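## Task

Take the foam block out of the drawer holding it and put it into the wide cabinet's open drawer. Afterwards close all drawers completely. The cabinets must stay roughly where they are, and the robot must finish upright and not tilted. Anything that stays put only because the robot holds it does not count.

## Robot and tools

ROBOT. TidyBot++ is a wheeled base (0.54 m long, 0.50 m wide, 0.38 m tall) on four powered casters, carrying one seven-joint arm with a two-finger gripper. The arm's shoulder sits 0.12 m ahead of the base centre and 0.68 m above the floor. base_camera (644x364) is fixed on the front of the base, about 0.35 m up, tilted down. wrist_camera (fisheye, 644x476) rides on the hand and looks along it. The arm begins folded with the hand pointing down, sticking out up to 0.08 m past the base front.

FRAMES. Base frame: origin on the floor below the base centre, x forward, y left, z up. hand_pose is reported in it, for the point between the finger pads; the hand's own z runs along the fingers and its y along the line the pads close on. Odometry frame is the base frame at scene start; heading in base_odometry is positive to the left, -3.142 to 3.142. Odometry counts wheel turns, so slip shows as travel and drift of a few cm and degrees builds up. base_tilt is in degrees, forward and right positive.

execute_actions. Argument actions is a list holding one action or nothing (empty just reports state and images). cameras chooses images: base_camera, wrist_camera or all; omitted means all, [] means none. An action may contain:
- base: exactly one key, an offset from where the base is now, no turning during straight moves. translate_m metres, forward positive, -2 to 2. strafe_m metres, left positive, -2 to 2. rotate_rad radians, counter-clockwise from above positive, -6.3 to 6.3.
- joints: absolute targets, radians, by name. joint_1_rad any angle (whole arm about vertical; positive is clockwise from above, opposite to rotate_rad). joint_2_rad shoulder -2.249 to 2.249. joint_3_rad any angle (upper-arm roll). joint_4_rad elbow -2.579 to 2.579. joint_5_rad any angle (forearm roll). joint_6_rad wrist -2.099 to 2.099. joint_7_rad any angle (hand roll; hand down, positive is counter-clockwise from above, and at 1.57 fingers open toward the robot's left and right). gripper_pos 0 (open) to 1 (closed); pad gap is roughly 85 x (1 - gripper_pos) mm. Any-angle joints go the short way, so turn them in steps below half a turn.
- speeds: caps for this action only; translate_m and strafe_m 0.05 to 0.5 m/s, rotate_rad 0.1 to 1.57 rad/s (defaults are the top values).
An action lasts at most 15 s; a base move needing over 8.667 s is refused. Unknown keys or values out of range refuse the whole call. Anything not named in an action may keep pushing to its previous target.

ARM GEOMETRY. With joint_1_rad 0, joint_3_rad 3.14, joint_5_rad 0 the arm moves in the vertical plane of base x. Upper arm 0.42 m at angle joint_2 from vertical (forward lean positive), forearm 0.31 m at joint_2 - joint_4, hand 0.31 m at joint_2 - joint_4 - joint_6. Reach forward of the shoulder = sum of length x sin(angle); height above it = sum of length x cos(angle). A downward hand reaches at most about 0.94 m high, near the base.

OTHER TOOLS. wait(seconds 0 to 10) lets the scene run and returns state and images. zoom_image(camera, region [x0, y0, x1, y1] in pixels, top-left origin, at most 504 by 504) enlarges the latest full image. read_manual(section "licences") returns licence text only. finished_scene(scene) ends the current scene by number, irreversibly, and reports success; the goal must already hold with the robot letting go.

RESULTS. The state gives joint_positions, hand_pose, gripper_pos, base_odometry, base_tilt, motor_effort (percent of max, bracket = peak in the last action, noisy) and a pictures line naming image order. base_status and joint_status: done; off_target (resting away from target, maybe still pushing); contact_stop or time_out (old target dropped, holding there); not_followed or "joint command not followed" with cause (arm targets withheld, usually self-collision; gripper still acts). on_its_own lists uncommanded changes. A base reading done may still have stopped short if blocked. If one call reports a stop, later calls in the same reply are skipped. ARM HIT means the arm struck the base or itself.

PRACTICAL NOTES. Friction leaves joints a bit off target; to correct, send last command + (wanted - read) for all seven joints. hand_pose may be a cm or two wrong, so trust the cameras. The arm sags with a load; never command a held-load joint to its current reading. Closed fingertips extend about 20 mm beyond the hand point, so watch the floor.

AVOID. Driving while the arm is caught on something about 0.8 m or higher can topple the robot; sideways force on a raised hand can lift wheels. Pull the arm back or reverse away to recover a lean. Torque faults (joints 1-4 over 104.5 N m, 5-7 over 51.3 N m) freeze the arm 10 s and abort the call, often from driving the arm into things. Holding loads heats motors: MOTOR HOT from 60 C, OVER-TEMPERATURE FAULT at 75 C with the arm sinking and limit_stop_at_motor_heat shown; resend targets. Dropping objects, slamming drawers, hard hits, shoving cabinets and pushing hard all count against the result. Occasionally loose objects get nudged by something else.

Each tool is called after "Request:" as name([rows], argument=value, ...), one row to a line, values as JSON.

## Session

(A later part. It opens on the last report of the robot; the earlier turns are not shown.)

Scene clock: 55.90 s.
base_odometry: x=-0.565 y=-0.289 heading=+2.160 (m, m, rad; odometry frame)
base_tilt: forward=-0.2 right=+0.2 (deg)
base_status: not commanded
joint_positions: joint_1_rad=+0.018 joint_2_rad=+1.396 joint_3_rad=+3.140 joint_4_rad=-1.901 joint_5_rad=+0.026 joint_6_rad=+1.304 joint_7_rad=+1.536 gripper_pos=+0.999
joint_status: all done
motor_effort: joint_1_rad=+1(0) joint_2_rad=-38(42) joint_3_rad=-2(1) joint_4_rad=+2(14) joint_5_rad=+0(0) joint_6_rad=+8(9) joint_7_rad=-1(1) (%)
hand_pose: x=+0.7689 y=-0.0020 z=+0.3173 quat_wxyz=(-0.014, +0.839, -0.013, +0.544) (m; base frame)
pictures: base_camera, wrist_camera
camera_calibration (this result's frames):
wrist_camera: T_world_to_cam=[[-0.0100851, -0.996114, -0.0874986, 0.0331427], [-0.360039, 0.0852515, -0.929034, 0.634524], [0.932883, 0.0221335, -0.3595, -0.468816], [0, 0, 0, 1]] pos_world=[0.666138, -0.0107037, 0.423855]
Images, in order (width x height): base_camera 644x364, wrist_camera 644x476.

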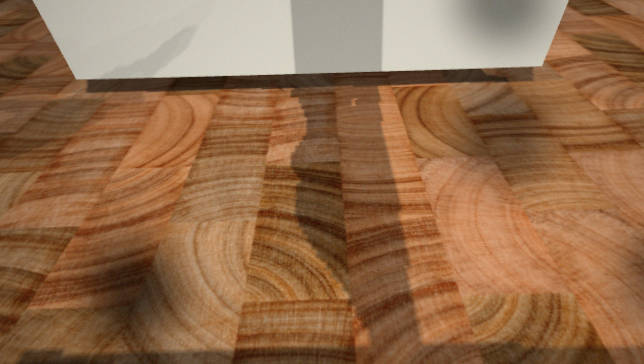

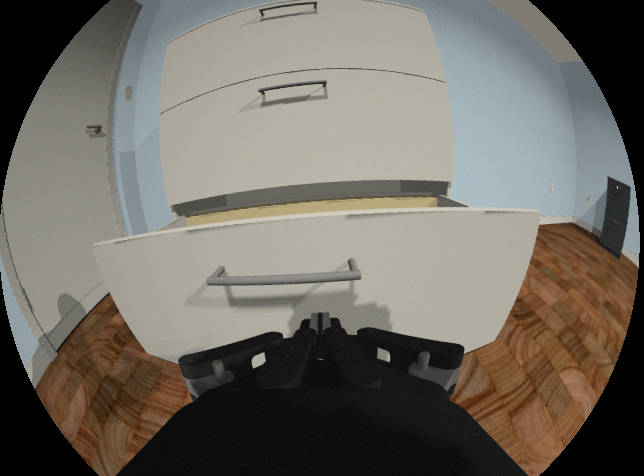

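Request:
execute_actions([
  {"base":{"strafe_m":-0.09}},
], cameras=[])

Request:
execute_actions([
  {"base":{"translate_m":0.37},"speeds":{"translate_m":0.12}},
])

Scene clock: 57.23 s.
base_odometry: x=-0.490 y=-0.239 heading=+2.160 (m, m, rad; odometry frame)
base_tilt: forward=-0.2 right=+0.2 (deg)
base_status: done
joint_positions: joint_1_rad=+0.025 joint_2_rad=+1.396 joint_3_rad=+3.140 joint_4_rad=-1.901 joint_5_rad=+0.026 joint_6_rad=+1.304 joint_7_rad=+1.536 gripper_pos=+0.999
joint_status: not commanded
motor_effort: joint_1_rad=+0(3) joint_2_rad=-38(38) joint_3_rad=-1(4) joint_4_rad=+2(2) joint_5_rad=+0(1) joint_6_rad=+6(6) joint_7_rad=+0(0) (%)
hand_pose: x=+0.7688 y=-0.0063 z=+0.3172 quat_wxyz=(-0.012, +0.839, -0.016, +0.543) (m; base frame)
pictures: none
No camera images: the call's "cameras" was empty. Leave "cameras" out to get every camera's image.

Scene clock: 60.93 s.
base_odometry: x=-0.696 y=+0.069 heading=+2.160 (m, m, rad; odometry frame)
base_tilt: forward=-0.2 right=+0.2 (deg)
base_status: done
joint_positions: joint_1_rad=+0.024 joint_2_rad=+1.405 joint_3_rad=+3.140 joint_4_rad=-1.916 joint_5_rad=+0.026 joint_6_rad=+1.305 joint_7_rad=+1.536 gripper_pos=+0.999
joint_status: not commanded
motor_effort: joint_1_rad=+1(3) joint_2_rad=-39(42) joint_3_rad=-2(4) joint_4_rad=+2(15) joint_5_rad=+0(2) joint_6_rad=+7(10) joint_7_rad=-1(0) (%)
hand_pose: x=+0.7587 y=-0.0052 z=+0.3079 quat_wxyz=(-0.012, +0.846, -0.015, +0.533) (m; base frame)
pictures: base_camera, wrist_camera
camera_calibration (this result's frames):
wrist_camera: T_world_to_cam=[[-0.0174416, -0.995998, -0.0876623, 0.0346666], [-0.382134, 0.0876599, -0.91994, 0.636344], [0.923943, 0.0174535, -0.382133, -0.448869], [0, 0, 0, 1]] pos_world=[0.658502, -0.0134197, 0.416909]
Images, in order (width x height): base_camera 644x364, wrist_camera 644x476.

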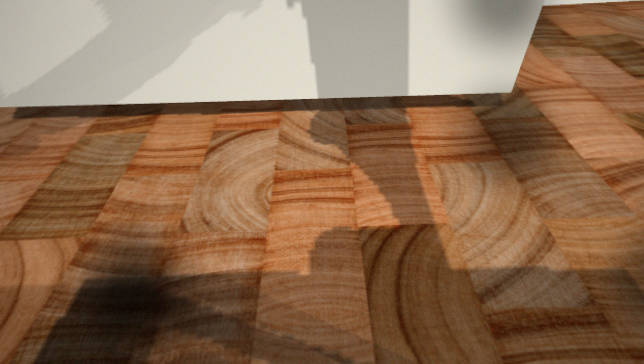

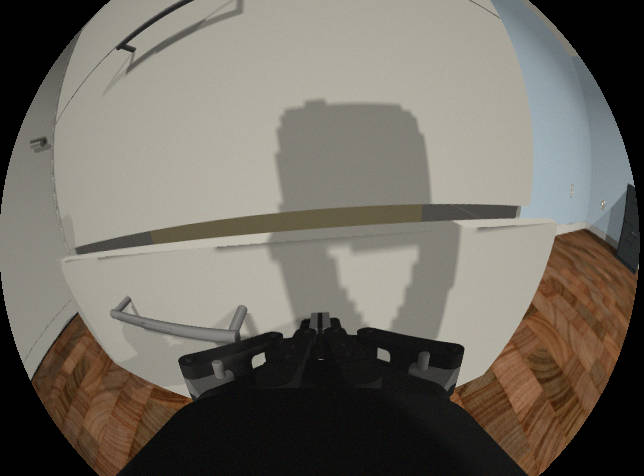

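Request:
execute_actions([
  {"base":{"translate_m":0.06},"speeds":{"translate_m":0.05}},
])

Scene clock: 62.67 s.
base_odometry: x=-0.729 y=+0.119 heading=+2.159 (m, m, rad; odometry frame)
base_tilt: forward=-0.2 right=+0.3 (deg)
base_status: done
joint_positions: joint_1_rad=+0.024 joint_2_rad=+1.406 joint_3_rad=+3.140 joint_4_rad=-1.926 joint_5_rad=+0.026 joint_6_rad=+1.305 joint_7_rad=+1.536 gripper_pos=+0.999
joint_status: not commanded
motor_effort: joint_1_rad=+1(3) joint_2_rad=-40(42) joint_3_rad=-2(2) joint_4_rad=+4(9) joint_5_rad=+0(1) joint_6_rad=+9(10) joint_7_rad=-1(0) (%)
hand_pose: x=+0.7541 y=-0.0049 z=+0.3053 quat_wxyz=(-0.013, +0.848, -0.015, +0.529) (m; base frame)
pictures: base_camera, wrist_camera
camera_calibration (this result's frames):
wrist_camera: T_world_to_cam=[[-0.0178918, -0.995977, -0.0878018, 0.0349995], [-0.391765, 0.0877774, -0.915869, 0.63823], [0.919891, 0.0180111, -0.391759, -0.439595], [0, 0, 0, 1]] pos_world=[0.655042, -0.0132459, 0.415392]
Images, in order (width x height): base_camera 644x364, wrist_camera 644x476.

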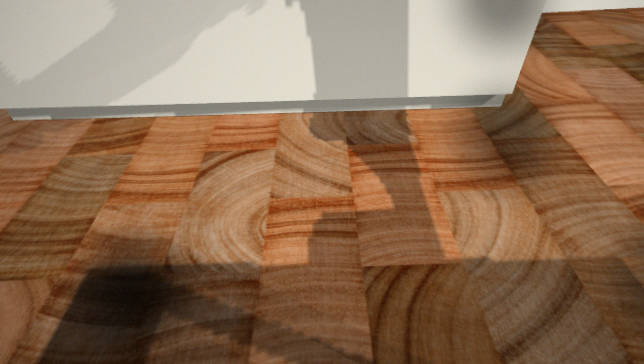

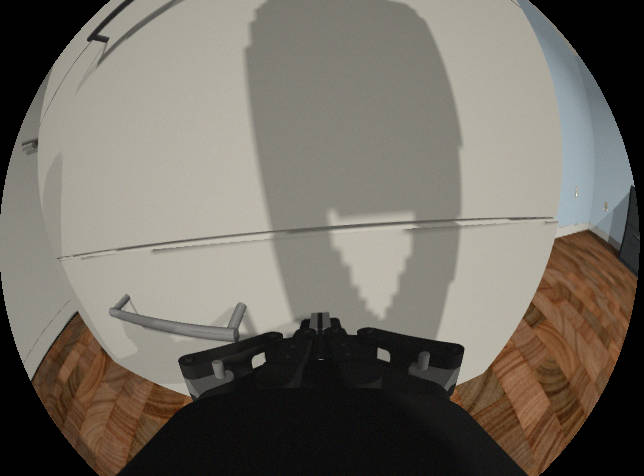

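Request:
execute_actions([
  {"base":{"translate_m":0.025},"speeds":{"translate_m":0.05}},
])

Request:
execute_actions([
  {"base":{"translate_m":-0.15}},
])

Scene clock: 63.77 s.
base_odometry: x=-0.742 y=+0.140 heading=+2.159 (m, m, rad; odometry frame)
base_tilt: forward=-0.2 right=+0.2 (deg)
base_status: done
joint_positions: joint_1_rad=+0.023 joint_2_rad=+1.414 joint_3_rad=+3.140 joint_4_rad=-1.961 joint_5_rad=+0.027 joint_6_rad=+1.305 joint_7_rad=+1.536 gripper_pos=+0.999
joint_status: not commanded
motor_effort: joint_1_rad=+1(2) joint_2_rad=-41(44) joint_3_rad=-1(2) joint_4_rad=+10(14) joint_5_rad=+0(2) joint_6_rad=+8(11) joint_7_rad=-1(1) (%)
hand_pose: x=+0.7352 y=-0.0041 z=+0.2926 quat_wxyz=(-0.013, +0.860, -0.016, +0.510) (m; base frame)
pictures: base_camera, wrist_camera
camera_calibration (this result's frames):
wrist_camera: T_world_to_cam=[[-0.0207895, -0.995894, -0.0881091, 0.0365471], [-0.431075, 0.0884444, -0.897971, 0.642805], [0.902077, 0.0193132, -0.431143, -0.402569], [0, 0, 0, 1]] pos_world=[0.641005, -0.0126807, 0.406876]
Images, in order (width x height): base_camera 644x364, wrist_camera 644x476.

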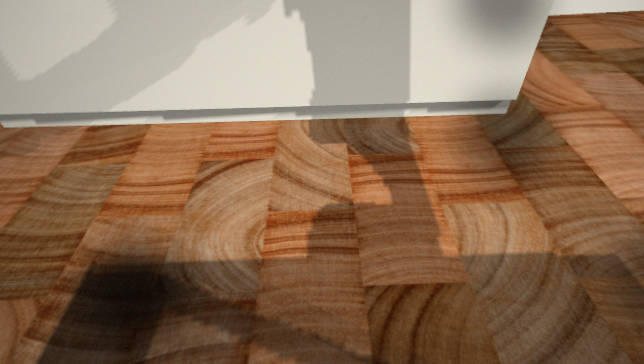

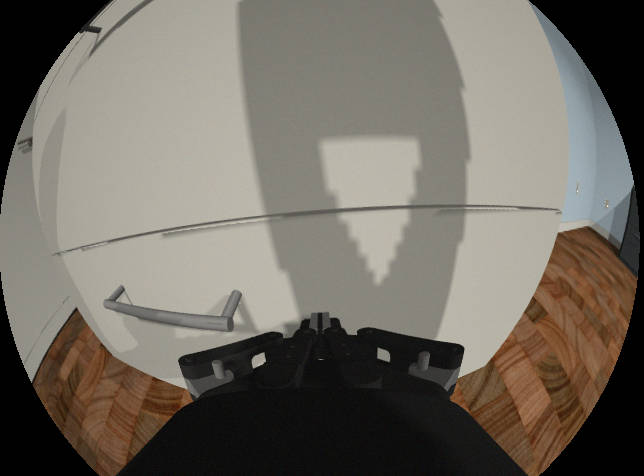

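Scene clock: 65.27 s.
base_odometry: x=-0.659 y=+0.015 heading=+2.159 (m, m, rad; odometry frame)
base_tilt: forward=-0.2 right=+0.2 (deg)
base_status: done
joint_positions: joint_1_rad=+0.022 joint_2_rad=+1.399 joint_3_rad=+3.140 joint_4_rad=-1.910 joint_5_rad=+0.027 joint_6_rad=+1.305 joint_7_rad=+1.536 gripper_pos=+0.999
joint_status: not commanded
motor_effort: joint_1_rad=+1(6) joint_2_rad=-39(41) joint_3_rad=-2(3) joint_4_rad=+1(9) joint_5_rad=+0(1) joint_6_rad=+8(10) joint_7_rad=-1(0) (%)
hand_pose: x=+0.7637 y=-0.0038 z=+0.3131 quat_wxyz=(-0.013, +0.842, -0.014, +0.538) (m; base frame)
pictures: base_camera, wrist_camera
camera_calibration (this result's frames):
wrist_camera: T_world_to_cam=[[-0.0135617, -0.996027, -0.0880156, 0.0336761], [-0.371147, 0.0867496, -0.924513, 0.635995], [0.928475, 0.0201287, -0.370849, -0.458451], [0, 0, 0, 1]] pos_world=[0.662165, -0.012402, 0.420934]
Images, in order (width x height): base_camera 644x364, wrist_camera 644x476.

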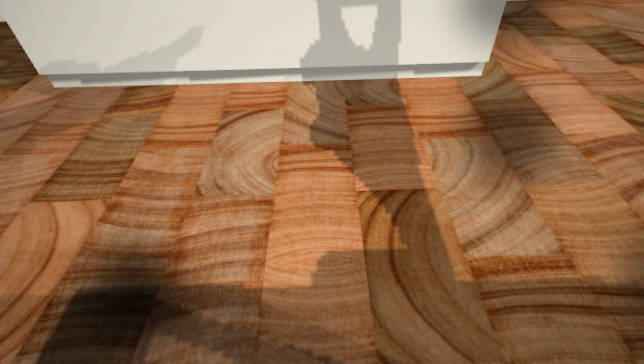

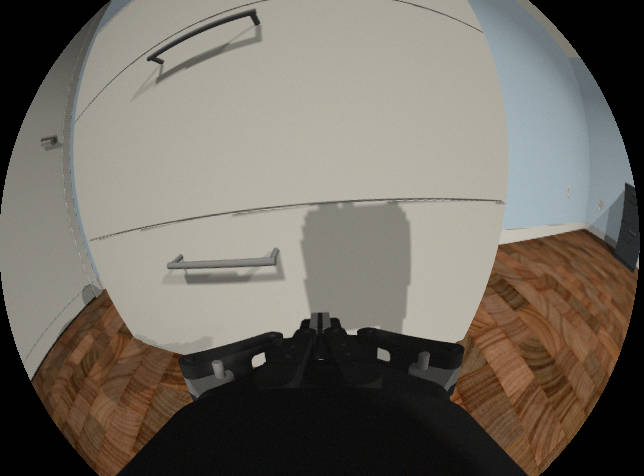

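The third cabinet looked shut.

Request:
finished_scene(scene=1)

The scene is finished: the task was done.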